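## Task

Find the yellow sponge whose shelf-edge label just beneath it reads lot 377 and place it on the desk. If no such sponge exists in this storeroom, place the one labelled 773 on the desk instead. Every other yellow sponge must stay on its own shelf. The robot must not tip over or finish leaning, and the sponge must rest on the desk by itself, not be held there by the robot.

## Robot and tools

ROBOT. A simulated Hello Robot Stretch 4 with a single arm. It has an omni-wheel base, a lift that slides up a mast, an arm that telescopes straight forward, a wrist with yaw, pitch and roll joints, and a two-finger gripper. It stands about 1.6 m tall, and the base edge lies within 0.23 m of the base origin. Cameras: head_camera (pinhole, 420x560), head_left_camera and head_right_camera (fisheye, 420x672) and wrist_camera (pinhole, 616x392). A calibration (K, distortion, T_world_to_cam, where world means the base frame) is supplied per camera. It is approximate, and less reliable for the wrist camera when the arm is far out. Loose objects may occasionally get a brief nudge from outside.

FRAMES. Base frame: origin on the floor below the base centre, x forward, y left, z up. hand_pose is reported in this frame, for a point between the open fingertips. With all wrist joints at 0 the hand axes line up with the base axes. The printed position may be slightly wrong. The odometry frame is where the base frame was when the scene began.

execute_actions. Arguments: actions, a list holding one action or none. An empty list only reports state and images. Also cameras, a list of camera names or "all". Leaving it out or passing null gives all, and [] gives none. An action contains base and/or joints, with optional pace and contact_limits. Alternatively it contains only end_of_arm. Everything in an action starts at once.
- base: exactly one key, always a relative offset from the base position in the most recent state report. translate_m: metres straight ahead (+) or back (-), -2 to 2. strafe_m: metres sideways, left +, -2 to 2. rotate_rad: radians in place, counter-clockwise from above +, -3.2 to 3.2.
- joints: a dict by name. Each value is an absolute target, not an offset. lift_m 0 to 1.2. arm_m 0 to 0.55 (extension). wrist_yaw_rad -1.134 to 4.276 (0 points forward, + turns left, 3.14 is stowed; above 3.4 the arm may block it). wrist_pitch_rad -1.117 to 4.259 (0 level, 1.57 points down). wrist_roll_rad -1.117 to 4.259 (0 keeps the fingers level; + turns clockwise seen from behind). gripper_m -0.038 to 0.141, the fingertip gap in metres; values below 0 squeeze the fingers together. A joint target out of range is clipped and reported. Any other invalid value or unknown key rejects the whole call.
- pace: "slow", "default", "fast" or "max". Base speeds are 0.1/0.3/0.4/0.6 m/s and turning is 1/2/3/4 rad/s. Both are reduced when the lift is above 0.2 m.
- contact_limits: {"arm_m": value}, 0 (gentlest) to 0.75 (firmest), default 0.5. This is how much force the arm may use before it halts.
- end_of_arm: "enable_torque" re-powers wrist or gripper motors that shut off.
A joint or the base you omit may still be driving toward an earlier target. If a call reports a stop, later execute_actions, wait and finished_scene calls in that same reply are skipped.

wait: seconds 0 to 10. It gives no new command and returns the usual state and images.
zoom_image: camera plus region [x0, y0, x1, y1] in pixels of that camera's latest full image. Origin is top-left, at most 504x504. Use it to read lot labels.
finished_scene: scene (1 or 2). It ends the scene irreversibly and reports success, and the next task arrives in its result.

RESULTS. base_status and joint_status: "done"; "off_target" (resting away from target, possibly still pushing); "contact_stop_at_<key>" (blocked; the part goes slack); "limit_stop_at_<name>", including own_body and tilt; "time_out"; "torque_fault" (a wrist or gripper motor went limp; send enable_torque). on_its_own covers what the call did not command, where "held at" is the held target. joint_positions holds the current joint values. lidar_m: 12 distances in metres, one per 30-degree sector. Sector 1 is dead ahead and they run counter-clockwise (4 left, 7 behind, 10 right). "-" means nothing seen or closer than 0.25 m. wrist_depth_mm: a 7x7 grid of median depths, 100–2000 mm. base_odometry: wheel-based, so slips count as travel. A gap above ~0.1 rad between turned_by_wheels and turned_by_imu suggests a collision or slip. base_tilt: degrees forward/right. motor_effort: percent of max, + toward higher values, with the peak in brackets. For wheels, + turns the base right. The "pictures" line lists the camera order of the images.

GRIPPING. Close to a gripper_m below the object's width. Closing further squeezes harder and pulls the object inward. Neither the gripper reading nor "done" confirms a hold. Check for a clear gripper effort change instead (commanded value at or above 0). If the fingertips get stuck on a surface, raise the lift.

CAUTIONS. To unfold at scene start, send lift_m 0.4 together with wrist_yaw_rad 0. Avoid driving or turning with over 1 kg held while arm_m exceeds 0.2, especially at fast paces. Avoid sustained pushes or pulls, above all with a high gripper. Leaning past 6 degrees causes limit_stop_at_tilt and freezes the lift, arm and wheels. A gripper tilted up (pitch below -0.2) and rolled may hit the body. Do not drop, slam or shove objects. Release the item so it sits stably on the desk, and leave the other shelf items untouched.

Each tool is called after ">>>" as name(argument=value, ...) on one line, values as JSON.

## Session

>>> execute_actions(actions=[])

Scene clock: 0.00 s.
base_odometry: x=+0.000 y=+0.000 heading=+0.000 (m, m, rad; odometry frame)
turned_by_wheels: +0.000 (rad since the last result)
turned_by_imu: +0.000 (rad since the last result)
base_tilt: forward=-0.1 right=+0.4 (deg)
lidar_m: 1.84 1.10 0.73 0.65 0.67 0.85 2.37 1.31 0.85 0.77 0.81 2.01
base_status: not commanded
joint_positions: lift_m=+0.260 arm_m=-0.001 wrist_yaw_rad=+3.077 wrist_pitch_rad=+0.018 wrist_roll_rad=-0.018 gripper_m=+0.057
joint_status: not commanded
motor_effort: lift_m=+19 arm_m=+0 wrist_yaw_rad=+0 wrist_pitch_rad=-5 wrist_roll_rad=+3 gripper_m=-4 wheel_0=+1 wheel_1=-1 wheel_2=+1 (%)
hand_pose: x=-0.1123 y=+0.1059 z=+0.4326 quat_wxyz=(+0.032, -0.010, -0.009, +0.999) (m; base frame)
wrist_depth_mm: - 143 - - 1464 917 699 / - 142 - - 1430 931 707 / 105 138 229 - 1464 946 707 / 118 142 - - 1464 931 707 / - - - - 1464 931 707 / 1618 1618 195 1708 196 917 707 / 1078 1008 1078 126 1098 842 691
pictures: head_camera, head_left_camera, head_right_camera, wrist_camera
Images, in order (width x height): head_camera 420x560, head_left_camera 420x672, head_right_camera 420x672, wrist_camera 616x392.

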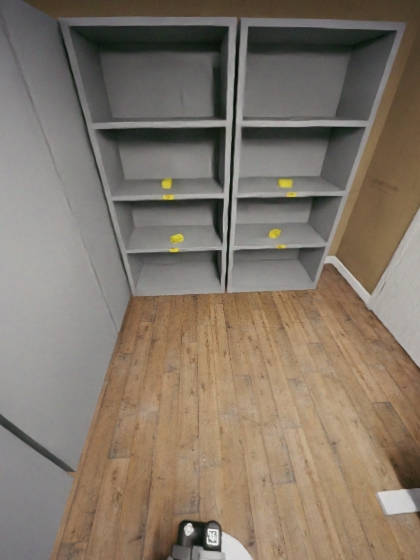

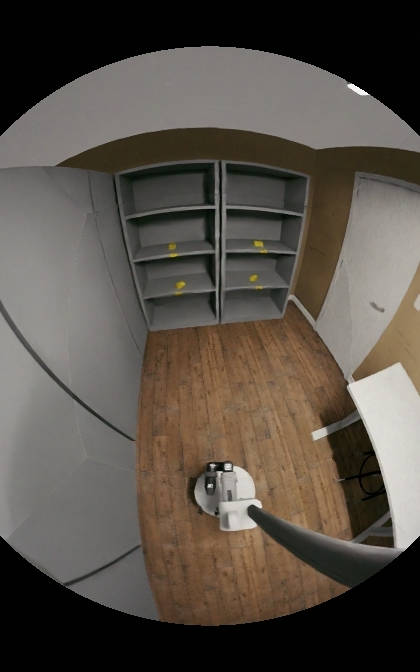

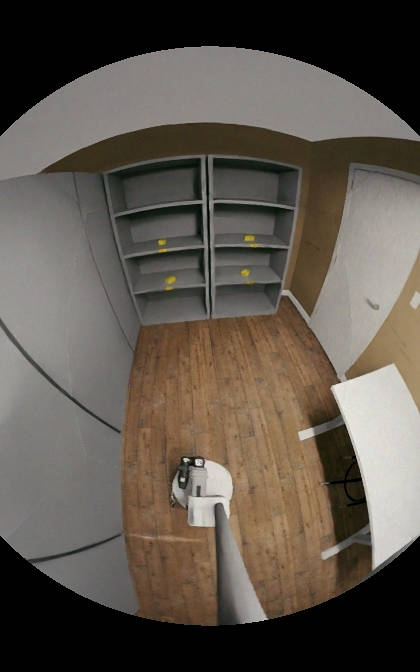

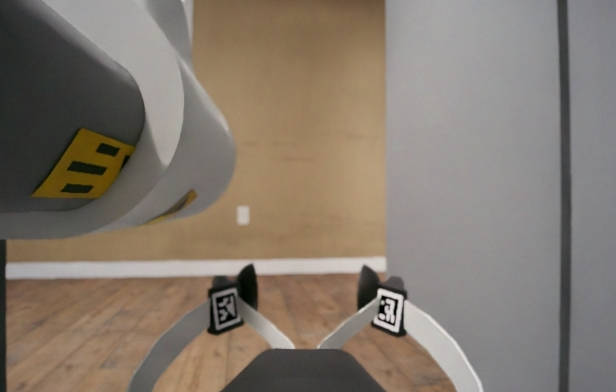

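>>> execute_actions(actions=[{"base":{"translate_m":0.7},"joints":{"lift_m":0.6,"wrist_yaw_rad":0,"gripper_m":0.13}}], cameras=["head_camera","wrist_camera"])

>>> zoom_image(camera="head_camera", region=[80, 160, 400, 360])

Scene clock: 5.00 s.
base_odometry: x=+0.700 y=+0.000 heading=+0.000 (m, m, rad; odometry frame)
turned_by_wheels: +0.000 (rad since the last result)
turned_by_imu: -0.001 (rad since the last result)
base_tilt: forward=-0.1 right=+0.5 (deg)
lidar_m: 1.13 1.14 0.78 0.75 0.77 0.97 2.17 1.19 0.76 0.86 1.52 1.26
base_status: done
joint_positions: lift_m=+0.600 arm_m=-0.001 wrist_yaw_rad=+0.000 wrist_pitch_rad=+0.018 wrist_roll_rad=-0.018 gripper_m=+0.130
joint_status: all done
motor_effort: lift_m=+24(24) arm_m=+0(0) wrist_yaw_rad=-1(6) wrist_pitch_rad=-5(5) wrist_roll_rad=+4(3) gripper_m=-2(2) wheel_0=+2(8) wheel_1=+2(8) wheel_2=+0(7) (%)
hand_pose: x=+0.4583 y=-0.0874 z=+0.7725 quat_wxyz=(+1.000, -0.009, +0.009, +0.000) (m; base frame)
wrist_depth_mm: 1182 1205 1229 1160 1205 1229 1098 / 1255 1336 1397 1366 1430 1464 1138 / 1160 1255 1205 946 1397 1366 1138 / 1281 1308 1366 1366 1430 1430 1160 / 1281 1308 1308 1336 1397 1464 1138 / 960 891 917 991 1008 1008 1098 / 1281 1281 1308 123 1430 1430 1160
pictures: head_camera, wrist_camera
camera_calibration (this result's frames):
wrist_camera: T_world_to_cam=[[0.00391461, -0.999933, 0.0108768, -0.102421], [0.00542013, -0.0108555, -0.999926, 0.83157], [0.999978, 0.00397328, 0.00537728, -0.236925], [0, 0, 0, 1]] pos_world=[0.232814, -0.0924453, 0.833897]
Images, in order (width x height): head_camera 420x560, wrist_camera 616x392.

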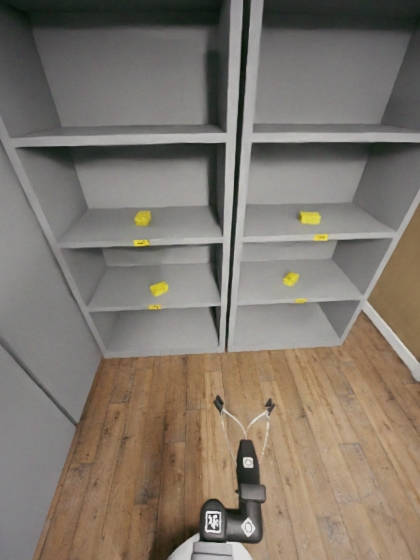

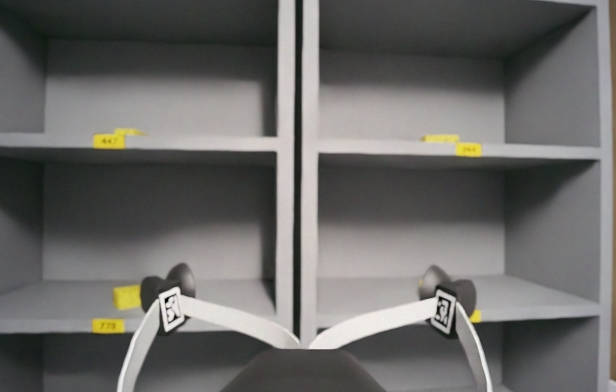

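Region (80, 160, 400, 360) of head_camera's 420x560 image, scaled by 1.575, with more detail than that image has; it fills the top 315 rows of this view, and the rest is white.

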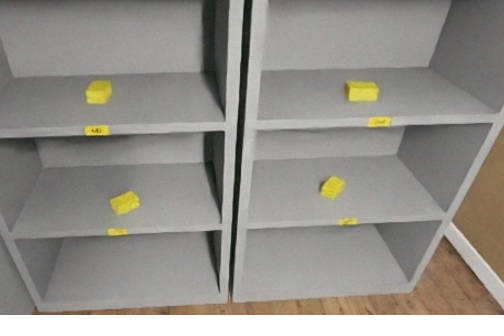

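>>> execute_actions(actions=[{"joints":{"lift_m":0.75,"wrist_pitch_rad":0.3}}], cameras=["wrist_camera"])

>>> zoom_image(camera="wrist_camera", region=[60, 40, 310, 300])

>>> zoom_image(camera="wrist_camera", region=[330, 40, 580, 300])

Scene clock: 7.97 s.
base_odometry: x=+0.700 y=+0.000 heading=+0.000 (m, m, rad; odometry frame)
turned_by_wheels: +0.000 (rad since the last result)
turned_by_imu: +0.000 (rad since the last result)
base_tilt: forward=+0.1 right=+0.5 (deg)
lidar_m: 1.13 1.17 0.80 0.71 0.76 0.97 2.17 1.18 0.77 0.87 1.52 1.21
base_status: not commanded
joint_positions: lift_m=+0.750 arm_m=-0.001 wrist_yaw_rad=+0.000 wrist_pitch_rad=+0.302 wrist_roll_rad=-0.018 gripper_m=+0.130
joint_status: all done
motor_effort: lift_m=+25(25) arm_m=+0(0) wrist_yaw_rad=+0(1) wrist_pitch_rad=-3(2) wrist_roll_rad=+2(1) gripper_m=+0(2) wheel_0=+2(2) wheel_1=+2(2) wheel_2=+0(0) (%)
hand_pose: x=+0.4453 y=-0.0874 z=+0.8420 quat_wxyz=(+0.989, -0.009, +0.150, +0.001) (m; base frame)
wrist_depth_mm: 1182 1205 1229 1255 1308 1308 1138 / 1160 1205 1255 1118 1336 1366 1138 / 1255 1308 1336 1366 1366 1397 1160 / 1281 1336 1366 1255 1397 1430 1160 / 1078 1042 1098 1078 1182 1182 1118 / 1308 1366 1397 1397 1430 1366 1229 / 1182 1160 1229 124 1255 1205 1255
pictures: wrist_camera
camera_calibration (this result's frames):
wrist_camera: T_world_to_cam=[[0.00677381, -0.999933, 0.00940082, -0.103168], [-0.274402, -0.0108989, -0.961553, 0.99345], [0.961591, 0.00393378, -0.274457, 0.0284074], [0, 0, 0, 1]] pos_world=[0.245987, -0.0924454, 0.964021]
Images, in order (width x height): wrist_camera 616x392.

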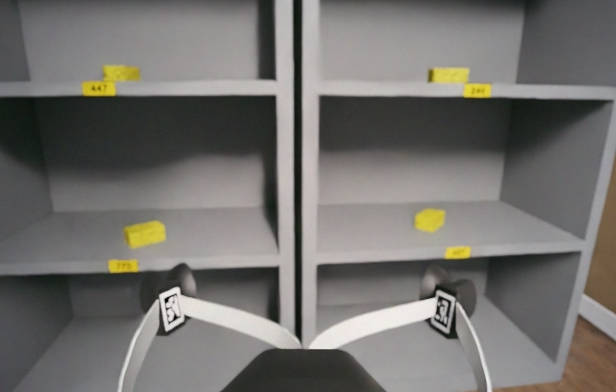

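Region (60, 40, 310, 300) of wrist_camera's 616x392 image, scaled by 1.938; it fills the left 485 columns of this view, and the rest is white.

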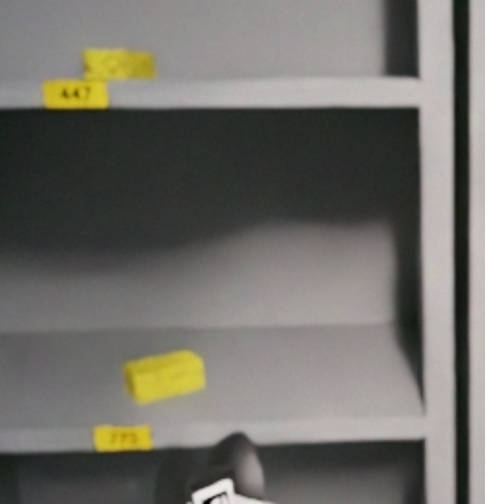

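Region (330, 40, 580, 300) of wrist_camera's 616x392 image, scaled by 1.938; it fills the left 485 columns of this view, and the rest is white.

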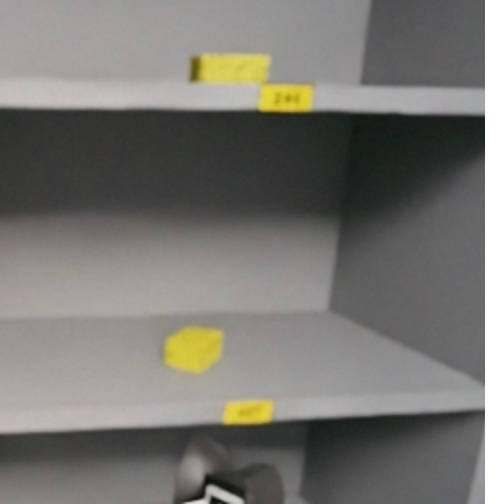

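>>> execute_actions(actions=[{"joints":{"lift_m":0.45,"wrist_pitch_rad":0.3,"arm_m":0.3,"wrist_yaw_rad":-0.5}}], cameras=["wrist_camera"])

>>> execute_actions(actions=[{"base":{"rotate_rad":3.1},"joints":{"arm_m":0.0,"wrist_yaw_rad":0}}], cameras=["head_camera","head_left_camera"])

Scene clock: 13.50 s.
base_odometry: x=+0.700 y=+0.000 heading=+0.000 (m, m, rad; odometry frame)
turned_by_wheels: +0.000 (rad since the last result)
turned_by_imu: +0.001 (rad since the last result)
base_tilt: forward=+0.0 right=+0.5 (deg)
lidar_m: 1.13 1.18 0.81 0.73 0.76 0.97 2.17 1.18 0.79 0.84 1.51 1.24
base_status: not commanded
joint_positions: lift_m=+0.450 arm_m=+0.299 wrist_yaw_rad=-0.500 wrist_pitch_rad=+0.302 wrist_roll_rad=-0.018 gripper_m=+0.130
joint_status: all done
motor_effort: lift_m=+14(23) arm_m=+6(5) wrist_yaw_rad=-1(6) wrist_pitch_rad=-4(4) wrist_roll_rad=+2(2) gripper_m=+1(0) wheel_0=+2(2) wheel_1=+2(2) wheel_2=+0(0) (%)
hand_pose: x=+0.6696 y=-0.2087 z=+0.5428 quat_wxyz=(+0.958, +0.029, +0.148, -0.243) (m; base frame)
wrist_depth_mm: 539 976 1078 1255 1098 1281 1098 / 569 1008 1138 1281 1118 1308 1138 / 699 820 1008 1042 1118 1366 1160 / 591 676 1182 1397 1229 1430 1182 / 931 1078 1229 1397 1255 1397 1205 / 960 668 904 1008 1042 1042 1138 / 788 750 842 124 917 891 946
pictures: wrist_camera
camera_calibration (this result's frames):
wrist_camera: T_world_to_cam=[[-0.473389, -0.880804, 0.00939957, 0.12318], [-0.246203, 0.122062, -0.961501, 0.77487], [0.845746, -0.457478, -0.274639, -0.28751], [0, 0, 0, 1]] pos_world=[0.492248, -0.117614, 0.664919]
Images, in order (width x height): wrist_camera 616x392.

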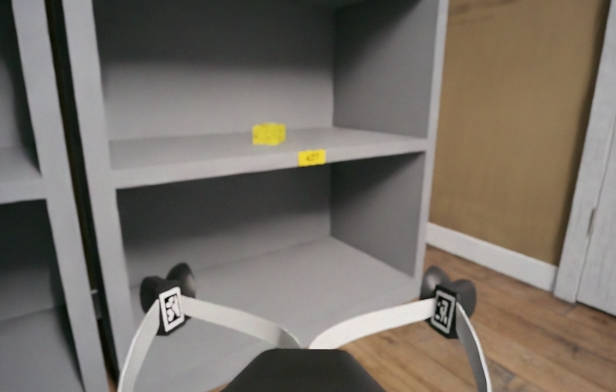

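Scene clock: 16.33 s.
base_odometry: x=+0.700 y=+0.000 heading=+3.100 (m, m, rad; odometry frame)
turned_by_wheels: +3.099 (rad since the last result)
turned_by_imu: +3.114 (rad since the last result)
base_tilt: forward=-0.1 right=+0.4 (deg)
lidar_m: 1.90 1.24 0.80 0.82 1.45 1.25 1.15 1.18 0.82 0.74 0.75 0.95
base_status: done
joint_positions: lift_m=+0.450 arm_m=+0.001 wrist_yaw_rad=+0.000 wrist_pitch_rad=+0.302 wrist_roll_rad=-0.018 gripper_m=+0.130
joint_status: all done
motor_effort: lift_m=+16(16) arm_m=-6(9) wrist_yaw_rad=-1(5) wrist_pitch_rad=-5(4) wrist_roll_rad=+3(3) gripper_m=-1(0) wheel_0=-3(8) wheel_1=-2(9) wheel_2=-3(10) (%)
hand_pose: x=+0.4475 y=-0.0873 z=+0.5427 quat_wxyz=(+0.989, -0.009, +0.150, +0.001) (m; base frame)
wrist_depth_mm: - - - - 1576 960 741 / - - - - 1618 1008 750 / - - - - 1661 1008 759 / - - - - 1618 1025 750 / 1576 1537 1576 1499 1464 1042 759 / 1160 1025 1025 1138 1042 878 768 / 917 891 931 124 917 878 768
pictures: head_camera, head_left_camera
Images, in order (width x height): head_camera 420x560, head_left_camera 420x672.

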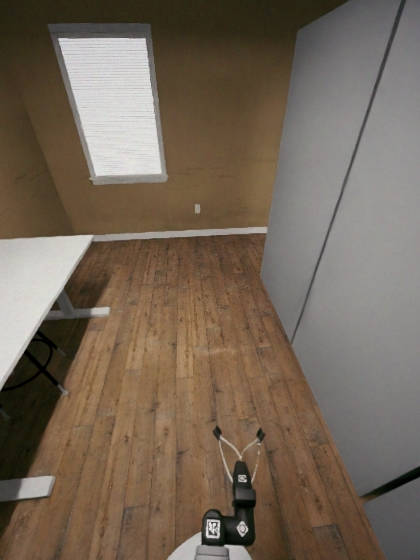

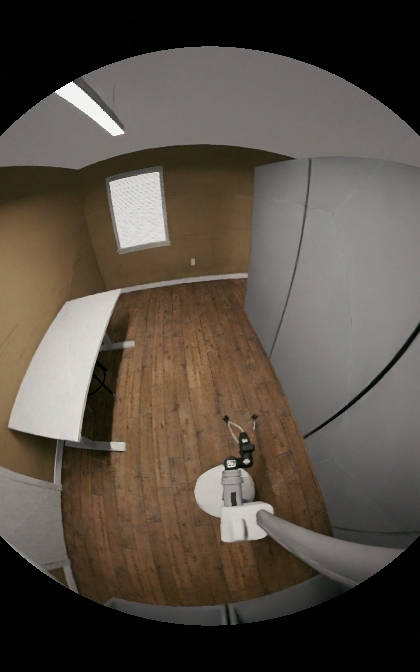

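>>> execute_actions(actions=[{"base":{"translate_m":1.45},"joints":{"wrist_pitch_rad":1.5}}], cameras=[])

>>> execute_actions(actions=[{"base":{"rotate_rad":-1.55}}], cameras=["head_camera","head_right_camera"])

Scene clock: 24.13 s.
base_odometry: x=-0.749 y=+0.060 heading=+3.100 (m, m, rad; odometry frame)
turned_by_wheels: +0.000 (rad since the last result)
turned_by_imu: -0.003 (rad since the last result)
base_tilt: forward=+0.0 right=+0.3 (deg)
lidar_m: 1.64 1.65 1.93 0.92 0.96 1.19 2.62 0.92 0.59 0.51 0.52 0.67
base_status: done
joint_positions: lift_m=+0.450 arm_m=+0.001 wrist_yaw_rad=+0.000 wrist_pitch_rad=+1.500 wrist_roll_rad=-0.018 gripper_m=+0.130
joint_status: all done
motor_effort: lift_m=+16(15) arm_m=-6(6) wrist_yaw_rad=+0(0) wrist_pitch_rad=+0(3) wrist_roll_rad=+1(4) gripper_m=+0(1) wheel_0=+3(7) wheel_1=+3(8) wheel_2=-2(13) (%)
hand_pose: x=+0.1923 y=-0.0874 z=+0.3408 quat_wxyz=(+0.732, -0.007, +0.682, +0.006) (m; base frame)
wrist_depth_mm: 597 597 597 591 603 603 544 / 591 591 591 585 585 580 569 / 585 580 580 580 585 580 574 / 574 574 574 574 574 564 564 / 564 564 488 564 559 559 559 / 559 351 345 347 421 544 549 / 549 342 343 124 387 539 544
pictures: none
No camera images: the call's "cameras" was empty. Leave "cameras" out to get every camera's image.

Scene clock: 26.17 s.
base_odometry: x=-0.749 y=+0.061 heading=+1.551 (m, m, rad; odometry frame)
turned_by_wheels: -1.550 (rad since the last result)
turned_by_imu: -1.556 (rad since the last result)
base_tilt: forward=+0.0 right=+0.4 (deg)
lidar_m: 0.50 0.52 0.66 1.66 1.69 1.91 0.91 0.94 1.22 2.55 0.89 0.56
base_status: done
joint_positions: lift_m=+0.450 arm_m=+0.001 wrist_yaw_rad=+0.000 wrist_pitch_rad=+1.500 wrist_roll_rad=-0.018 gripper_m=+0.130
joint_status: not commanded
motor_effort: lift_m=+16(16) arm_m=-6(6) wrist_yaw_rad=+0(1) wrist_pitch_rad=+0(1) wrist_roll_rad=+1(3) gripper_m=-2(2) wheel_0=+2(8) wheel_1=+1(11) wheel_2=+3(10) (%)
hand_pose: x=+0.1923 y=-0.0874 z=+0.3407 quat_wxyz=(+0.732, -0.007, +0.682, +0.006) (m; base frame)
wrist_depth_mm: 508 521 554 580 591 597 585 / 585 591 591 597 585 591 585 / 580 585 580 574 580 574 574 / 569 569 569 569 574 569 569 / 559 564 452 559 559 559 559 / 559 347 343 347 415 544 549 / 544 342 342 124 387 544 549
pictures: head_camera, head_right_camera
Images, in order (width x height): head_camera 420x560, head_right_camera 420x672.

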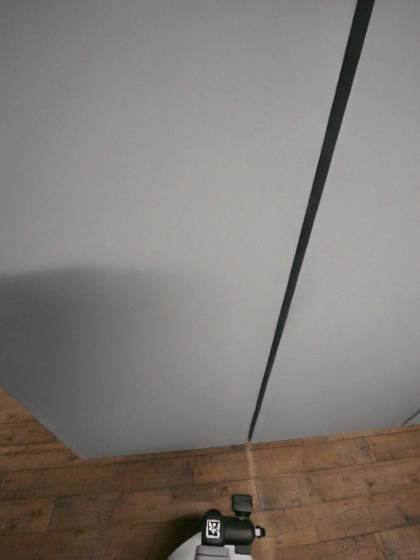

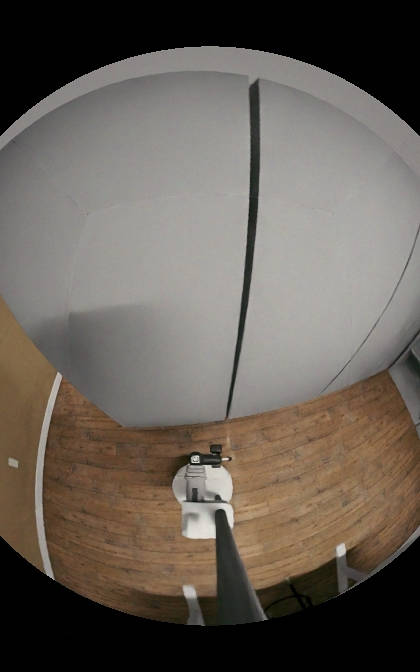

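Units end about 0.7 m left; wall at 1.66.

>>> execute_actions(actions=[{"base":{"strafe_m":1.15}}], cameras=["head_camera","head_right_camera"])

Scene clock: 32.17 s.
base_odometry: x=-1.898 y=+0.084 heading=+1.551 (m, m, rad; odometry frame)
turned_by_wheels: +0.000 (rad since the last result)
turned_by_imu: +0.004 (rad since the last result)
base_tilt: forward=+0.0 right=+0.5 (deg)
lidar_m: 1.83 0.85 0.55 0.52 0.53 0.68 1.36 1.31 1.39 2.99 0.63 0.60
base_status: done
joint_positions: lift_m=+0.450 arm_m=+0.001 wrist_yaw_rad=+0.000 wrist_pitch_rad=+1.500 wrist_roll_rad=-0.018 gripper_m=+0.130
joint_status: not commanded
motor_effort: lift_m=+16(16) arm_m=-6(6) wrist_yaw_rad=+0(0) wrist_pitch_rad=+1(0) wrist_roll_rad=+2(2) gripper_m=+1(1) wheel_0=-1(9) wheel_1=+2(12) wheel_2=+0(1) (%)
hand_pose: x=+0.1923 y=-0.0874 z=+0.3407 quat_wxyz=(+0.732, -0.007, +0.682, +0.006) (m; base frame)
wrist_depth_mm: 597 603 591 591 597 591 466 / 597 591 585 585 585 585 544 / 585 580 574 585 574 574 574 / 574 574 574 574 569 564 569 / 559 564 436 559 559 559 559 / 554 351 345 347 421 544 554 / 539 343 343 124 384 549 539
pictures: head_camera, head_right_camera
Images, in order (width x height): head_camera 420x560, head_right_camera 420x672.

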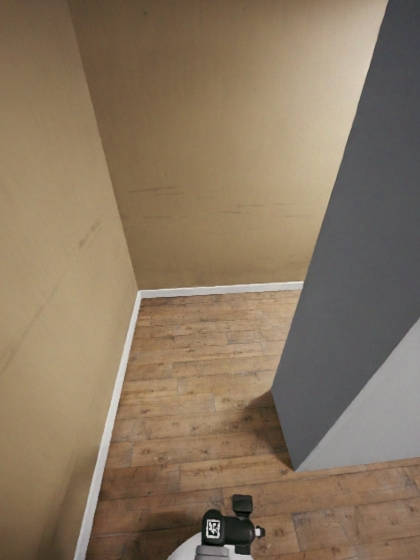

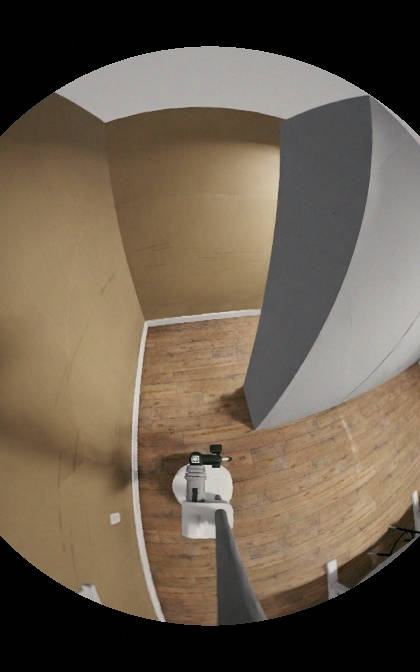

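>>> execute_actions(actions=[{"base":{"strafe_m":0.1}}], cameras=[])

>>> execute_actions(actions=[{"base":{"translate_m":1.4}}], cameras=[])

>>> execute_actions(actions=[{"base":{"rotate_rad":-1.55}}], cameras=["head_camera","head_right_camera"])

Scene clock: 35.37 s.
base_odometry: x=-1.998 y=+0.086 heading=+1.551 (m, m, rad; odometry frame)
turned_by_wheels: +0.000 (rad since the last result)
turned_by_imu: +0.001 (rad since the last result)
base_tilt: forward=+0.0 right=+0.5 (deg)
lidar_m: 1.81 0.75 0.47 0.40 0.44 0.53 1.12 1.43 1.42 3.80 0.67 0.70
base_status: done
joint_positions: lift_m=+0.450 arm_m=+0.001 wrist_yaw_rad=+0.000 wrist_pitch_rad=+1.500 wrist_roll_rad=-0.018 gripper_m=+0.130
joint_status: not commanded
motor_effort: lift_m=+16(16) arm_m=-6(6) wrist_yaw_rad=+0(0) wrist_pitch_rad=+1(1) wrist_roll_rad=+4(1) gripper_m=-2(2) wheel_0=-2(11) wheel_1=+1(14) wheel_2=+0(3) (%)
hand_pose: x=+0.1923 y=-0.0874 z=+0.3407 quat_wxyz=(+0.732, -0.007, +0.682, +0.006) (m; base frame)
wrist_depth_mm: 597 597 597 597 597 585 591 / 591 585 591 585 585 580 580 / 585 574 580 574 580 574 574 / 574 569 569 564 569 569 564 / 564 564 462 559 559 554 554 / 559 349 347 345 418 549 554 / 544 342 343 124 387 544 544
pictures: none
No camera images: the call's "cameras" was empty. Leave "cameras" out to get every camera's image.

Scene clock: 41.53 s.
base_odometry: x=-1.970 y=+1.485 heading=+1.551 (m, m, rad; odometry frame)
turned_by_wheels: +0.000 (rad since the last result)
turned_by_imu: -0.003 (rad since the last result)
base_tilt: forward=+0.0 right=+0.5 (deg)
lidar_m: 0.41 0.43 0.52 0.59 0.59 0.76 1.68 0.67 0.68 1.45 0.74 0.43
base_status: done
joint_positions: lift_m=+0.450 arm_m=+0.001 wrist_yaw_rad=+0.000 wrist_pitch_rad=+1.500 wrist_roll_rad=-0.018 gripper_m=+0.130
joint_status: not commanded
motor_effort: lift_m=+16(16) arm_m=-6(6) wrist_yaw_rad=-1(0) wrist_pitch_rad=+0(1) wrist_roll_rad=+2(3) gripper_m=+2(0) wheel_0=+3(7) wheel_1=+2(11) wheel_2=-2(6) (%)
hand_pose: x=+0.1923 y=-0.0874 z=+0.3407 quat_wxyz=(+0.732, -0.007, +0.682, +0.006) (m; base frame)
wrist_depth_mm: 375 387 407 436 455 484 504 / 477 504 521 559 585 585 585 / 580 574 574 580 574 569 574 / 574 569 574 564 564 564 564 / 564 564 436 559 554 554 559 / 554 349 345 347 418 549 549 / 544 342 342 124 389 539 544
pictures: none
No camera images: the call's "cameras" was empty. Leave "cameras" out to get every camera's image.

Scene clock: 43.57 s.
base_odometry: x=-1.970 y=+1.485 heading=+0.001 (m, m, rad; odometry frame)
turned_by_wheels: -1.549 (rad since the last result)
turned_by_imu: -1.556 (rad since the last result)
base_tilt: forward=+0.0 right=+0.6 (deg)
lidar_m: 1.53 0.72 0.48 0.42 0.42 0.58 0.57 0.59 0.81 1.70 0.68 0.71
base_status: done
joint_positions: lift_m=+0.450 arm_m=+0.001 wrist_yaw_rad=+0.000 wrist_pitch_rad=+1.500 wrist_roll_rad=-0.018 gripper_m=+0.130
joint_status: not commanded
motor_effort: lift_m=+16(16) arm_m=-6(6) wrist_yaw_rad=+0(0) wrist_pitch_rad=+1(0) wrist_roll_rad=+2(1) gripper_m=+2(0) wheel_0=+3(8) wheel_1=+3(11) wheel_2=+2(10) (%)
hand_pose: x=+0.1923 y=-0.0874 z=+0.3407 quat_wxyz=(+0.732, -0.007, +0.682, +0.006) (m; base frame)
wrist_depth_mm: 597 603 597 597 591 597 580 / 591 591 585 585 585 580 591 / 580 585 574 580 580 574 580 / 574 569 569 569 564 569 564 / 564 569 492 559 564 564 554 / 554 349 345 347 424 549 554 / 539 342 342 124 387 539 544
pictures: head_camera, head_right_camera
Images, in order (width x height): head_camera 420x560, head_right_camera 420x672.

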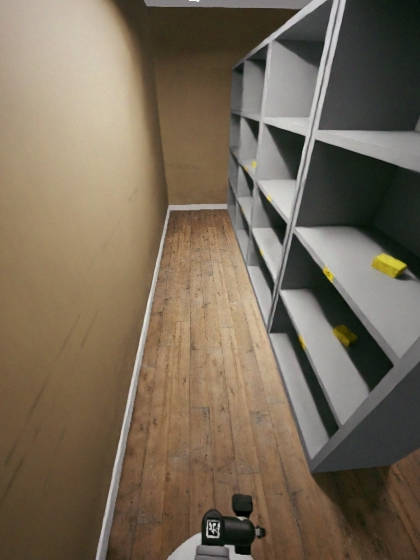

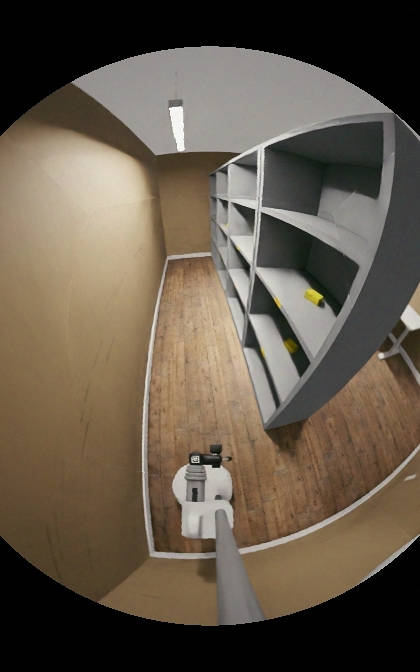

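>>> execute_actions(actions=[{"base":{"translate_m":1.0}}], cameras=[])

>>> execute_actions(actions=[{"base":{"rotate_rad":-1.5}}], cameras=["head_camera","head_right_camera"])

Scene clock: 50.17 s.
base_odometry: x=-0.971 y=+1.487 heading=+0.002 (m, m, rad; odometry frame)
turned_by_wheels: +0.000 (rad since the last result)
turned_by_imu: -0.002 (rad since the last result)
base_tilt: forward=+0.0 right=+0.3 (deg)
lidar_m: 1.20 0.90 0.60 0.54 0.55 0.71 1.59 0.69 0.45 0.39 0.42 0.53
base_status: done
joint_positions: lift_m=+0.450 arm_m=+0.001 wrist_yaw_rad=+0.000 wrist_pitch_rad=+1.500 wrist_roll_rad=-0.018 gripper_m=+0.130
joint_status: not commanded
motor_effort: lift_m=+16(16) arm_m=-6(6) wrist_yaw_rad=-1(0) wrist_pitch_rad=+0(0) wrist_roll_rad=+2(4) gripper_m=+3(0) wheel_0=+2(8) wheel_1=+2(6) wheel_2=-2(14) (%)
hand_pose: x=+0.1923 y=-0.0874 z=+0.3407 quat_wxyz=(+0.732, -0.007, +0.682, +0.006) (m; base frame)
wrist_depth_mm: 597 591 603 597 597 591 512 / 591 591 585 585 591 580 466 / 580 580 580 574 574 574 480 / 569 574 569 569 569 574 492 / 564 559 439 564 559 559 488 / 559 349 345 351 418 544 484 / 549 342 342 124 387 544 496
pictures: none
No camera images: the call's "cameras" was empty. Leave "cameras" out to get every camera's image.

Scene clock: 52.17 s.
base_odometry: x=-0.971 y=+1.487 heading=-1.498 (m, m, rad; odometry frame)
turned_by_wheels: -1.500 (rad since the last result)
turned_by_imu: -1.506 (rad since the last result)
base_tilt: forward=-0.1 right=+0.3 (deg)
lidar_m: 0.40 0.41 0.59 1.45 0.85 0.58 0.53 0.58 0.74 1.58 0.66 0.41
base_status: done
joint_positions: lift_m=+0.450 arm_m=+0.001 wrist_yaw_rad=+0.000 wrist_pitch_rad=+1.500 wrist_roll_rad=-0.018 gripper_m=+0.130
joint_status: not commanded
motor_effort: lift_m=+16(16) arm_m=-6(6) wrist_yaw_rad=+0(0) wrist_pitch_rad=+0(1) wrist_roll_rad=+1(3) gripper_m=-2(2) wheel_0=+2(8) wheel_1=+1(9) wheel_2=+0(12) (%)
hand_pose: x=+0.1923 y=-0.0874 z=+0.3407 quat_wxyz=(+0.732, -0.007, +0.682, +0.006) (m; base frame)
wrist_depth_mm: 517 517 521 517 517 517 508 / 512 512 517 521 530 539 549 / 580 580 580 574 580 574 574 / 574 574 569 569 569 564 569 / 559 559 466 564 559 564 559 / 554 349 345 349 418 549 544 / 544 343 343 124 387 539 544
pictures: head_camera, head_right_camera
Images, in order (width x height): head_camera 420x560, head_right_camera 420x672.

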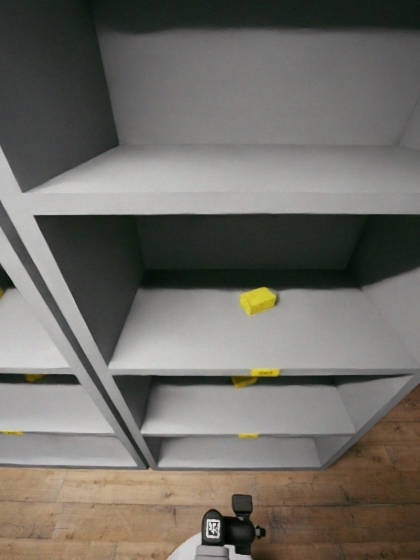

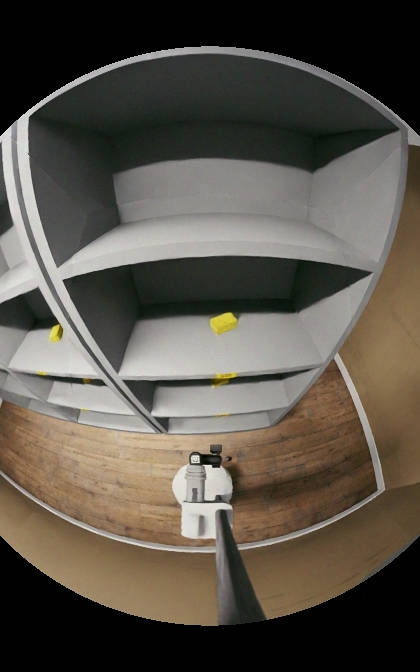

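>>> execute_actions(actions=[{"base":{"translate_m":-0.24},"joints":{"lift_m":0.5}}], cameras=[])

>>> execute_actions(actions=[{"joints":{"wrist_pitch_rad":0,"wrist_yaw_rad":0.8}}], cameras=["wrist_camera"])

>>> execute_actions(actions=[{"joints":{"wrist_pitch_rad":0,"wrist_yaw_rad":0,"wrist_roll_rad":1.57}}], cameras=["wrist_camera"])

Scene clock: 57.07 s.
base_odometry: x=-0.988 y=+1.726 heading=-1.498 (m, m, rad; odometry frame)
turned_by_wheels: +0.000 (rad since the last result)
turned_by_imu: +0.001 (rad since the last result)
base_tilt: forward=+0.0 right=+0.3 (deg)
lidar_m: 0.65 0.69 0.92 1.52 0.50 0.33 0.29 0.32 0.44 1.08 1.67 0.72
base_status: done
joint_positions: lift_m=+0.500 arm_m=+0.001 wrist_yaw_rad=+0.000 wrist_pitch_rad=+1.500 wrist_roll_rad=-0.018 gripper_m=+0.130
joint_status: all done
motor_effort: lift_m=+25(28) arm_m=-6(6) wrist_yaw_rad=+0(1) wrist_pitch_rad=+1(1) wrist_roll_rad=+2(3) gripper_m=-2(1) wheel_0=-2(7) wheel_1=-3(7) wheel_2=+2(8) (%)
hand_pose: x=+0.1923 y=-0.0874 z=+0.3900 quat_wxyz=(+0.732, -0.007, +0.682, +0.006) (m; base frame)
wrist_depth_mm: 647 647 647 647 647 647 647 / 647 640 640 640 627 647 634 / 634 627 627 634 634 634 621 / 621 621 615 621 615 621 609 / 609 615 477 615 609 609 609 / 609 397 394 397 597 597 603 / 597 389 392 124 580 585 585
pictures: none
No camera images: the call's "cameras" was empty. Leave "cameras" out to get every camera's image.

Scene clock: 58.50 s.
base_odometry: x=-0.988 y=+1.726 heading=-1.498 (m, m, rad; odometry frame)
turned_by_wheels: +0.000 (rad since the last result)
turned_by_imu: +0.000 (rad since the last result)
base_tilt: forward=+0.1 right=+0.4 (deg)
lidar_m: 0.65 0.67 0.92 1.52 0.48 0.33 0.30 0.31 0.43 1.12 1.67 0.68
base_status: not commanded
joint_positions: lift_m=+0.500 arm_m=+0.001 wrist_yaw_rad=+0.800 wrist_pitch_rad=+0.003 wrist_roll_rad=-0.018 gripper_m=+0.130
joint_status: all done
motor_effort: lift_m=+25(25) arm_m=-6(6) wrist_yaw_rad=+1(5) wrist_pitch_rad=-7(8) wrist_roll_rad=+4(2) gripper_m=-1(0) wheel_0=-2(2) wheel_1=-3(3) wheel_2=+2(2) (%)
hand_pose: x=+0.4357 y=+0.1460 z=+0.6770 quat_wxyz=(+0.921, -0.009, -0.002, +0.389) (m; base frame)
wrist_depth_mm: - 1205 1336 564 492 455 462 / 1808 1205 820 559 559 654 647 / 1863 1182 1255 559 574 768 715 / 1808 1205 1366 554 564 768 699 / 1808 1182 1336 539 569 759 699 / 1863 1118 715 544 492 585 676 / 1576 1138 1336 124 462 430 469
pictures: wrist_camera
camera_calibration (this result's frames):
wrist_camera: T_world_to_cam=[[0.719603, -0.6943, 0.0109346, -0.22444], [0.0226301, 0.00771025, -0.999714, 0.728444], [0.694017, 0.719644, 0.0212604, -0.196603], [0, 0, 0, 1]] pos_world=[0.281468, -0.0199607, 0.73487]
Images, in order (width x height): wrist_camera 616x392.

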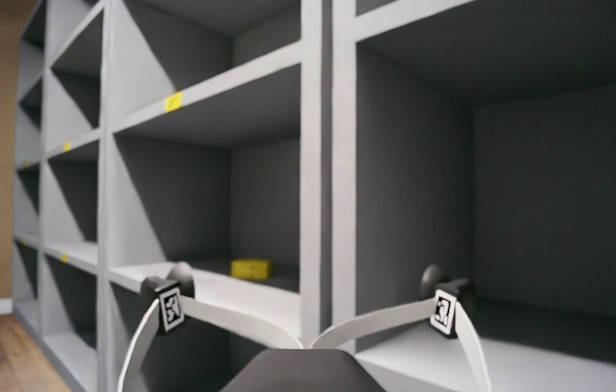

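Scene clock: 60.00 s.
base_odometry: x=-0.988 y=+1.726 heading=-1.498 (m, m, rad; odometry frame)
turned_by_wheels: +0.000 (rad since the last result)
turned_by_imu: +0.000 (rad since the last result)
base_tilt: forward=+0.0 right=+0.4 (deg)
lidar_m: 0.64 0.70 0.93 1.53 0.47 0.34 0.29 0.31 0.45 1.12 1.66 0.69
base_status: not commanded
joint_positions: lift_m=+0.500 arm_m=+0.001 wrist_yaw_rad=+0.000 wrist_pitch_rad=+0.002 wrist_roll_rad=+1.570 gripper_m=+0.130
joint_status: all done
motor_effort: lift_m=+25(25) arm_m=-6(6) wrist_yaw_rad=+0(7) wrist_pitch_rad=-6(6) wrist_roll_rad=+2(7) gripper_m=+0(1) wheel_0=-2(2) wheel_1=-3(3) wheel_2=+2(2) (%)
hand_pose: x=+0.4605 y=-0.0873 z=+0.6771 quat_wxyz=(+0.708, +0.707, +0.001, -0.001) (m; base frame)
wrist_depth_mm: 759 564 788 798 615 798 798 / 931 569 917 904 621 917 854 / 904 569 904 891 627 904 842 / 904 564 891 904 634 866 842 / 878 559 891 891 627 878 854 / 891 466 854 878 488 866 866 / 878 521 878 124 554 854 866
pictures: wrist_camera
camera_calibration (this result's frames):
wrist_camera: T_world_to_cam=[[0.00111256, 0.0057023, -0.999983, 0.672197], [0.0234732, 0.999708, 0.00572685, 0.135171], [0.999724, -0.0234792, 0.00097838, -0.237841], [0, 0, 0, 1]] pos_world=[0.233854, -0.144549, 0.671644]
Images, in order (width x height): wrist_camera 616x392.

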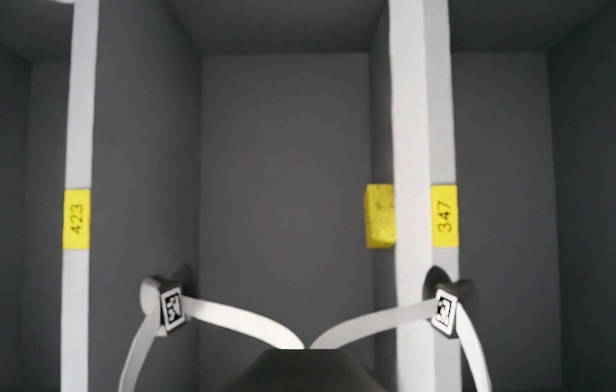

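The roll trick works. Strafe along.

>>> execute_actions(actions=[{"base":{"strafe_m":0.75}}], cameras=["wrist_camera","head_camera"])

Scene clock: 64.47 s.
base_odometry: x=-0.240 y=+1.781 heading=-1.498 (m, m, rad; odometry frame)
turned_by_wheels: +0.000 (rad since the last result)
turned_by_imu: +0.002 (rad since the last result)
base_tilt: forward=+0.0 right=+0.4 (deg)
lidar_m: 0.61 0.62 0.86 1.71 0.55 0.34 0.32 0.34 0.48 1.24 0.95 0.68
base_status: done
joint_positions: lift_m=+0.500 arm_m=+0.001 wrist_yaw_rad=+0.000 wrist_pitch_rad=+0.002 wrist_roll_rad=+1.570 gripper_m=+0.130
joint_status: not commanded
motor_effort: lift_m=+25(25) arm_m=-6(6) wrist_yaw_rad=-1(2) wrist_pitch_rad=-6(5) wrist_roll_rad=+4(3) gripper_m=-2(1) wheel_0=-1(10) wheel_1=+2(12) wheel_2=+0(1) (%)
hand_pose: x=+0.4604 y=-0.0874 z=+0.6771 quat_wxyz=(+0.708, +0.707, +0.001, -0.001) (m; base frame)
wrist_depth_mm: 436 439 445 449 445 433 459 / 480 535 627 627 544 580 634 / 621 564 866 866 627 866 842 / 661 564 866 866 634 842 842 / 654 554 866 842 627 831 831 / 647 462 854 842 484 831 854 / 421 517 842 124 549 404 831
pictures: head_camera, wrist_camera
camera_calibration (this result's frames):
wrist_camera: T_world_to_cam=[[0.00111425, 0.00571055, -0.999983, 0.672205], [0.0237733, 0.999701, 0.00573543, 0.135114], [0.999717, -0.0237793, 0.000978161, -0.237839], [0, 0, 0, 1]] pos_world=[0.233811, -0.144568, 0.671652]
Images, in order (width x height): head_camera 420x560, wrist_camera 616x392.

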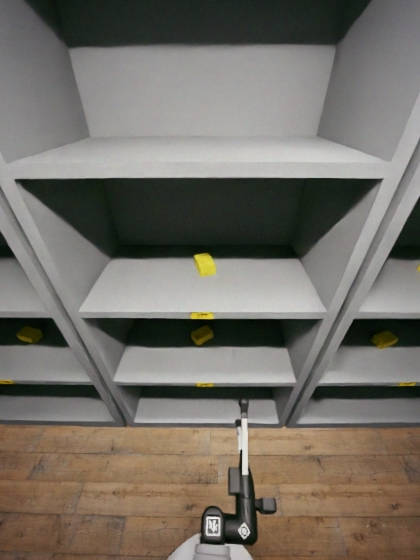

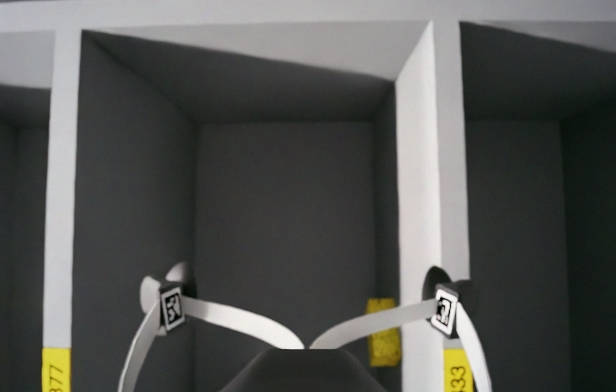

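>>> execute_actions(actions=[{"base":{"strafe_m":0.11},"joints":{"lift_m":0.82,"wrist_roll_rad":0}}], cameras=["wrist_camera"])

Scene clock: 68.30 s.
base_odometry: x=-0.130 y=+1.789 heading=-1.498 (m, m, rad; odometry frame)
turned_by_wheels: +0.000 (rad since the last result)
turned_by_imu: +0.001 (rad since the last result)
base_tilt: forward=-0.2 right=+0.5 (deg)
lidar_m: 0.59 0.63 0.86 1.72 0.56 0.36 0.34 0.35 0.48 1.21 0.94 0.64
base_status: done
joint_positions: lift_m=+0.820 arm_m=+0.001 wrist_yaw_rad=+0.000 wrist_pitch_rad=+0.002 wrist_roll_rad=+0.000 gripper_m=+0.130
joint_status: all done
motor_effort: lift_m=+25(25) arm_m=-6(6) wrist_yaw_rad=+1(0) wrist_pitch_rad=-6(6) wrist_roll_rad=+0(6) gripper_m=-1(2) wheel_0=+0(9) wheel_1=+0(11) wheel_2=+0(4) (%)
hand_pose: x=+0.4604 y=-0.0874 z=+0.9971 quat_wxyz=(+1.000, +0.000, +0.001, +0.000) (m; base frame)
wrist_depth_mm: 640 723 732 741 741 691 530 / 647 854 842 854 878 741 539 / 647 854 854 854 878 741 539 / 647 820 842 866 866 750 535 / 521 512 508 500 488 473 462 / 621 402 404 854 410 634 539 / 640 831 831 124 854 715 539
pictures: wrist_camera
camera_calibration (this result's frames):
wrist_camera: T_world_to_cam=[[0.00359635, -0.999966, -0.00737327, -0.08656], [0.021491, 0.0074489, -0.999741, 1.05017], [0.999763, 0.00343696, 0.0215171, -0.256272], [0, 0, 0, 1]] pos_world=[0.233953, -0.0934988, 1.05477]
Images, in order (width x height): wrist_camera 616x392.

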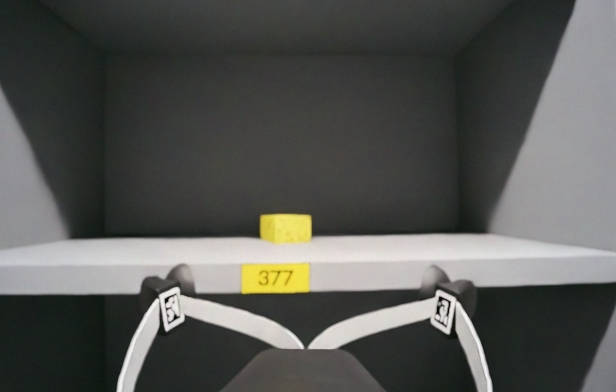

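>>> execute_actions(actions=[{"base":{"strafe_m":0.035},"joints":{"lift_m":0.832,"arm_m":0.3}}], cameras=["wrist_camera"])

Scene clock: 71.70 s.
base_odometry: x=-0.095 y=+1.791 heading=-1.498 (m, m, rad; odometry frame)
turned_by_wheels: +0.000 (rad since the last result)
turned_by_imu: +0.001 (rad since the last result)
base_tilt: forward=+0.0 right=+0.4 (deg)
lidar_m: 0.61 0.63 0.86 1.72 0.54 0.34 0.33 0.36 0.49 1.25 0.96 0.66
base_status: done
joint_positions: lift_m=+0.832 arm_m=+0.299 wrist_yaw_rad=+0.000 wrist_pitch_rad=+0.002 wrist_roll_rad=+0.000 gripper_m=+0.130
joint_status: all done
motor_effort: lift_m=+25(28) arm_m=+6(12) wrist_yaw_rad=+0(1) wrist_pitch_rad=-5(6) wrist_roll_rad=+0(2) gripper_m=+1(0) wheel_0=-3(9) wheel_1=+2(12) wheel_2=+0(4) (%)
hand_pose: x=+0.7583 y=-0.0874 z=+1.0092 quat_wxyz=(+1.000, +0.000, +0.001, +0.000) (m; base frame)
wrist_depth_mm: 559 564 564 574 580 585 559 / 554 554 569 569 574 580 559 / 549 554 559 569 564 580 569 / 549 554 559 569 569 580 569 / 544 549 554 320 569 549 521 / 264 216 216 264 213 211 252 / 175 164 170 124 168 156 176
pictures: wrist_camera
camera_calibration (this result's frames):
wrist_camera: T_world_to_cam=[[0.00359593, -0.999967, -0.00732969, -0.0875865], [0.0217649, 0.00740626, -0.999736, 1.05562], [0.999757, 0.00343545, 0.0217908, -0.55457], [0, 0, 0, 1]] pos_world=[0.531775, -0.0934966, 1.06679]
Images, in order (width x height): wrist_camera 616x392.

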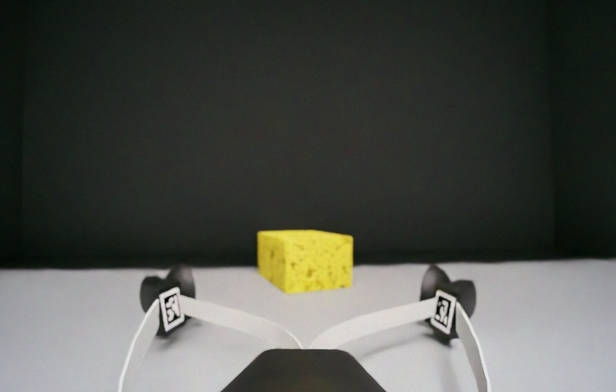

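>>> execute_actions(actions=[{"joints":{"arm_m":0.41}}], cameras=[])

>>> execute_actions(actions=[{"joints":{"gripper_m":0.02}}], cameras=[])

>>> execute_actions(actions=[{"joints":{"lift_m":0.87}}], cameras=[])

>>> execute_actions(actions=[{"joints":{"arm_m":0}}], cameras=["wrist_camera"])

Scene clock: 77.80 s.
base_odometry: x=-0.095 y=+1.791 heading=-1.498 (m, m, rad; odometry frame)
turned_by_wheels: +0.000 (rad since the last result)
turned_by_imu: +0.023 (rad since the last result)
base_tilt: forward=+0.0 right=+0.4 (deg)
lidar_m: 0.61 0.65 0.91 1.54 0.50 0.35 0.33 0.37 0.48 1.33 0.92 0.65
base_status: not commanded
joint_positions: lift_m=+0.832 arm_m=+0.346 wrist_yaw_rad=-0.001 wrist_pitch_rad=+0.001 wrist_roll_rad=+0.000 gripper_m=+0.130
joint_status: arm_m contact_stop (moved +0.047 of +0.111)
on_its_own: arm_m is slack since a contact_stop (your +0.410 is given up)
motor_effort: lift_m=+19(25) arm_m=+0(27) wrist_yaw_rad=+3(56) wrist_pitch_rad=-2(12) wrist_roll_rad=+2(1) gripper_m=+1(1) wheel_0=+0(2) wheel_1=-1(8) wheel_2=+1(11) (%)
hand_pose: x=+0.8056 y=-0.0877 z=+1.0099 quat_wxyz=(+1.000, +0.000, +0.001, +0.000) (m; base frame)
wrist_depth_mm: 521 521 525 530 530 539 539 / 517 517 525 525 525 535 530 / 517 517 521 530 530 525 530 / 512 521 521 521 525 530 530 / 504 512 517 317 469 521 525 / 268 220 221 263 217 214 257 / 178 167 173 123 171 158 172
pictures: none
No camera images: the call's "cameras" was empty. Leave "cameras" out to get every camera's image.

not run: a stop came earlier in this reply.

not run: a stop came earlier in this reply.

not run: a stop came earlier in this reply.

>>> execute_actions(actions=[], cameras=["wrist_camera","head_camera"])

Scene clock: 78.87 s.
base_odometry: x=-0.095 y=+1.791 heading=-1.498 (m, m, rad; odometry frame)
turned_by_wheels: +0.000 (rad since the last result)
turned_by_imu: +0.000 (rad since the last result)
base_tilt: forward=+0.1 right=+0.5 (deg)
lidar_m: 0.60 0.65 0.92 1.53 0.52 0.36 0.33 0.35 0.49 1.30 0.91 0.65
base_status: not commanded
joint_positions: lift_m=+0.832 arm_m=+0.346 wrist_yaw_rad=-0.001 wrist_pitch_rad=+0.001 wrist_roll_rad=+0.000 gripper_m=+0.130
joint_status: arm_m contact_stop (moved +0.047 of +0.111)
on_its_own: arm_m is slack since a contact_stop (your +0.410 is given up)
motor_effort: lift_m=+19(25) arm_m=+0(27) wrist_yaw_rad=+3(56) wrist_pitch_rad=-2(12) wrist_roll_rad=+1(1) gripper_m=-2(1) wheel_0=+0(2) wheel_1=-1(8) wheel_2=+1(11) (%)
hand_pose: x=+0.8056 y=-0.0877 z=+1.0099 quat_wxyz=(+1.000, +0.000, +0.001, -0.001) (m; base frame)
wrist_depth_mm: 521 521 525 530 535 530 535 / 521 525 525 525 530 535 530 / 517 517 525 521 525 530 535 / 517 512 517 521 521 525 530 / 508 517 517 317 466 525 530 / 268 220 220 263 216 213 256 / 178 166 173 123 171 159 173
pictures: head_camera, wrist_camera
camera_calibration (this result's frames):
wrist_camera: T_world_to_cam=[[0.00250964, -0.999971, -0.00718769, -0.0873351], [0.0226494, 0.00724271, -0.999717, 1.0546], [0.99974, 0.00234613, 0.022667, -0.602891], [0, 0, 0, 1]] pos_world=[0.579067, -0.0935563, 1.06734]
Images, in order (width x height): head_camera 420x560, wrist_camera 616x392.

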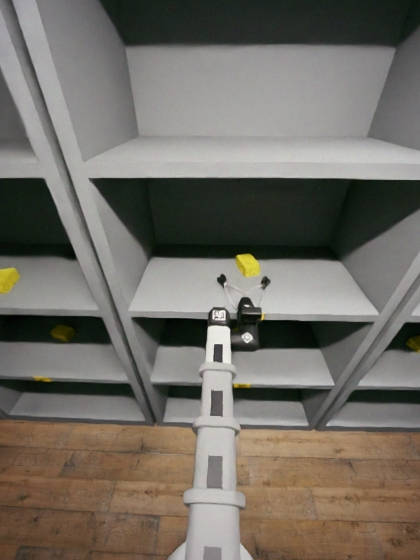

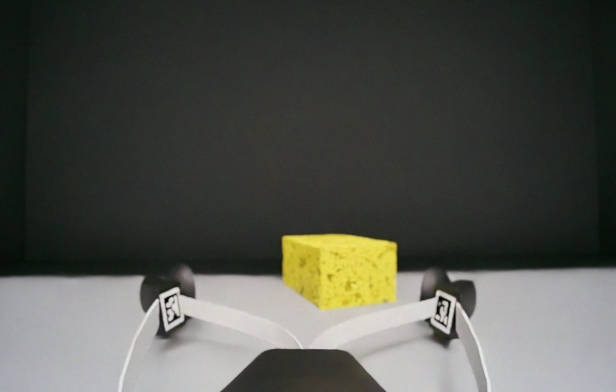

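>>> execute_actions(actions=[{"base":{"strafe_m":-0.025},"joints":{"arm_m":0.3,"lift_m":0.94}}], cameras=[])

>>> execute_actions(actions=[{"joints":{"wrist_pitch_rad":0.4}}], cameras=[])

>>> execute_actions(actions=[{"joints":{"arm_m":0.43}}], cameras=["wrist_camera"])

Scene clock: 82.73 s.
base_odometry: x=-0.120 y=+1.790 heading=-1.498 (m, m, rad; odometry frame)
turned_by_wheels: +0.000 (rad since the last result)
turned_by_imu: +0.001 (rad since the last result)
base_tilt: forward=+0.0 right=+0.5 (deg)
lidar_m: 0.58 0.64 0.88 1.53 0.50 0.37 0.32 0.35 0.50 1.30 0.91 0.66
base_status: done
joint_positions: lift_m=+0.940 arm_m=+0.301 wrist_yaw_rad=+0.000 wrist_pitch_rad=+0.002 wrist_roll_rad=+0.000 gripper_m=+0.130
joint_status: all done
motor_effort: lift_m=+25(28) arm_m=-6(5) wrist_yaw_rad=-1(2) wrist_pitch_rad=-5(4) wrist_roll_rad=+0(1) gripper_m=+1(1) wheel_0=+1(10) wheel_1=+1(10) wheel_2=+0(1) (%)
hand_pose: x=+0.7605 y=-0.0874 z=+1.1172 quat_wxyz=(+1.000, +0.000, +0.001, +0.000) (m; base frame)
wrist_depth_mm: 492 488 492 500 500 496 512 / 564 569 569 569 574 574 574 / 564 564 564 569 569 580 574 / 554 559 564 569 564 564 569 / 554 559 559 564 569 569 569 / 559 535 535 564 521 517 554 / 433 402 418 124 413 379 415
pictures: none
No camera images: the call's "cameras" was empty. Leave "cameras" out to get every camera's image.

Scene clock: 83.50 s.
base_odometry: x=-0.120 y=+1.790 heading=-1.498 (m, m, rad; odometry frame)
turned_by_wheels: +0.000 (rad since the last result)
turned_by_imu: +0.000 (rad since the last result)
base_tilt: forward=+0.0 right=+0.5 (deg)
lidar_m: 0.60 0.66 0.88 1.51 0.48 0.36 0.30 0.35 0.46 1.29 0.93 0.66
base_status: not commanded
joint_positions: lift_m=+0.940 arm_m=+0.301 wrist_yaw_rad=+0.000 wrist_pitch_rad=+0.398 wrist_roll_rad=-0.001 gripper_m=+0.130
joint_status: all done
motor_effort: lift_m=+24(25) arm_m=-6(6) wrist_yaw_rad=-2(2) wrist_pitch_rad=+7(7) wrist_roll_rad=+2(3) gripper_m=+0(0) wheel_0=+1(1) wheel_1=+1(1) wheel_2=+0(0) (%)
hand_pose: x=+0.7380 y=-0.0873 z=+1.0060 quat_wxyz=(+0.980, +0.000, +0.198, +0.000) (m; base frame)
wrist_depth_mm: 492 496 496 504 504 508 508 / 517 525 525 530 530 530 530 / 544 549 549 554 554 554 549 / 433 433 433 332 427 424 418 / 312 312 310 310 307 306 303 / 241 221 222 240 220 219 236 / 200 193 196 124 196 188 200
pictures: none
No camera images: the call's "cameras" was empty. Leave "cameras" out to get every camera's image.

Scene clock: 84.93 s.
base_odometry: x=-0.120 y=+1.790 heading=-1.498 (m, m, rad; odometry frame)
turned_by_wheels: +0.000 (rad since the last result)
turned_by_imu: +0.000 (rad since the last result)
base_tilt: forward=-0.1 right=+0.4 (deg)
lidar_m: 0.62 0.64 0.91 1.51 0.53 0.35 0.35 0.34 0.47 1.29 0.93 0.67
base_status: not commanded
joint_positions: lift_m=+0.940 arm_m=+0.429 wrist_yaw_rad=-0.004 wrist_pitch_rad=+0.399 wrist_roll_rad=-0.001 gripper_m=+0.130
joint_status: all done
motor_effort: lift_m=+24(24) arm_m=+8(9) wrist_yaw_rad=+13(12) wrist_pitch_rad=+3(8) wrist_roll_rad=+4(3) gripper_m=-1(1) wheel_0=+0(1) wheel_1=+1(1) wheel_2=+0(0) (%)
hand_pose: x=+0.8649 y=-0.0885 z=+1.0057 quat_wxyz=(+0.980, +0.000, +0.198, -0.002) (m; base frame)
wrist_depth_mm: 379 382 387 389 389 392 394 / 399 402 404 407 410 410 415 / 424 421 427 430 430 436 439 / 433 433 430 427 427 421 421 / 310 310 291 219 306 304 303 / 240 221 221 208 220 216 235 / 200 193 197 124 196 188 200
pictures: wrist_camera
camera_calibration (this result's frames):
wrist_camera: T_world_to_cam=[[-0.00323834, -0.999969, -0.00718634, -0.0833242], [-0.366622, 0.00787321, -0.930337, 1.31605], [0.930364, -0.000378077, -0.366636, -0.210776], [0, 0, 0, 1]] pos_world=[0.678323, -0.0937628, 1.1465]
Images, in order (width x height): wrist_camera 616x392.

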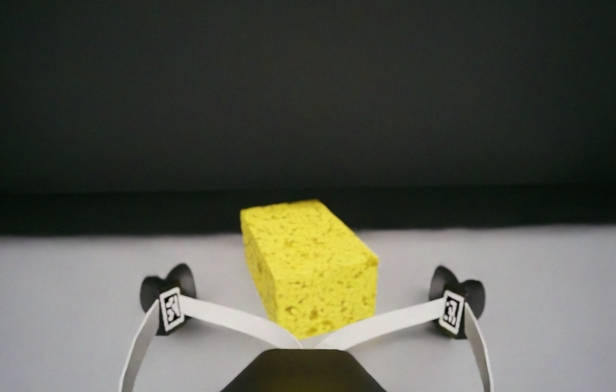

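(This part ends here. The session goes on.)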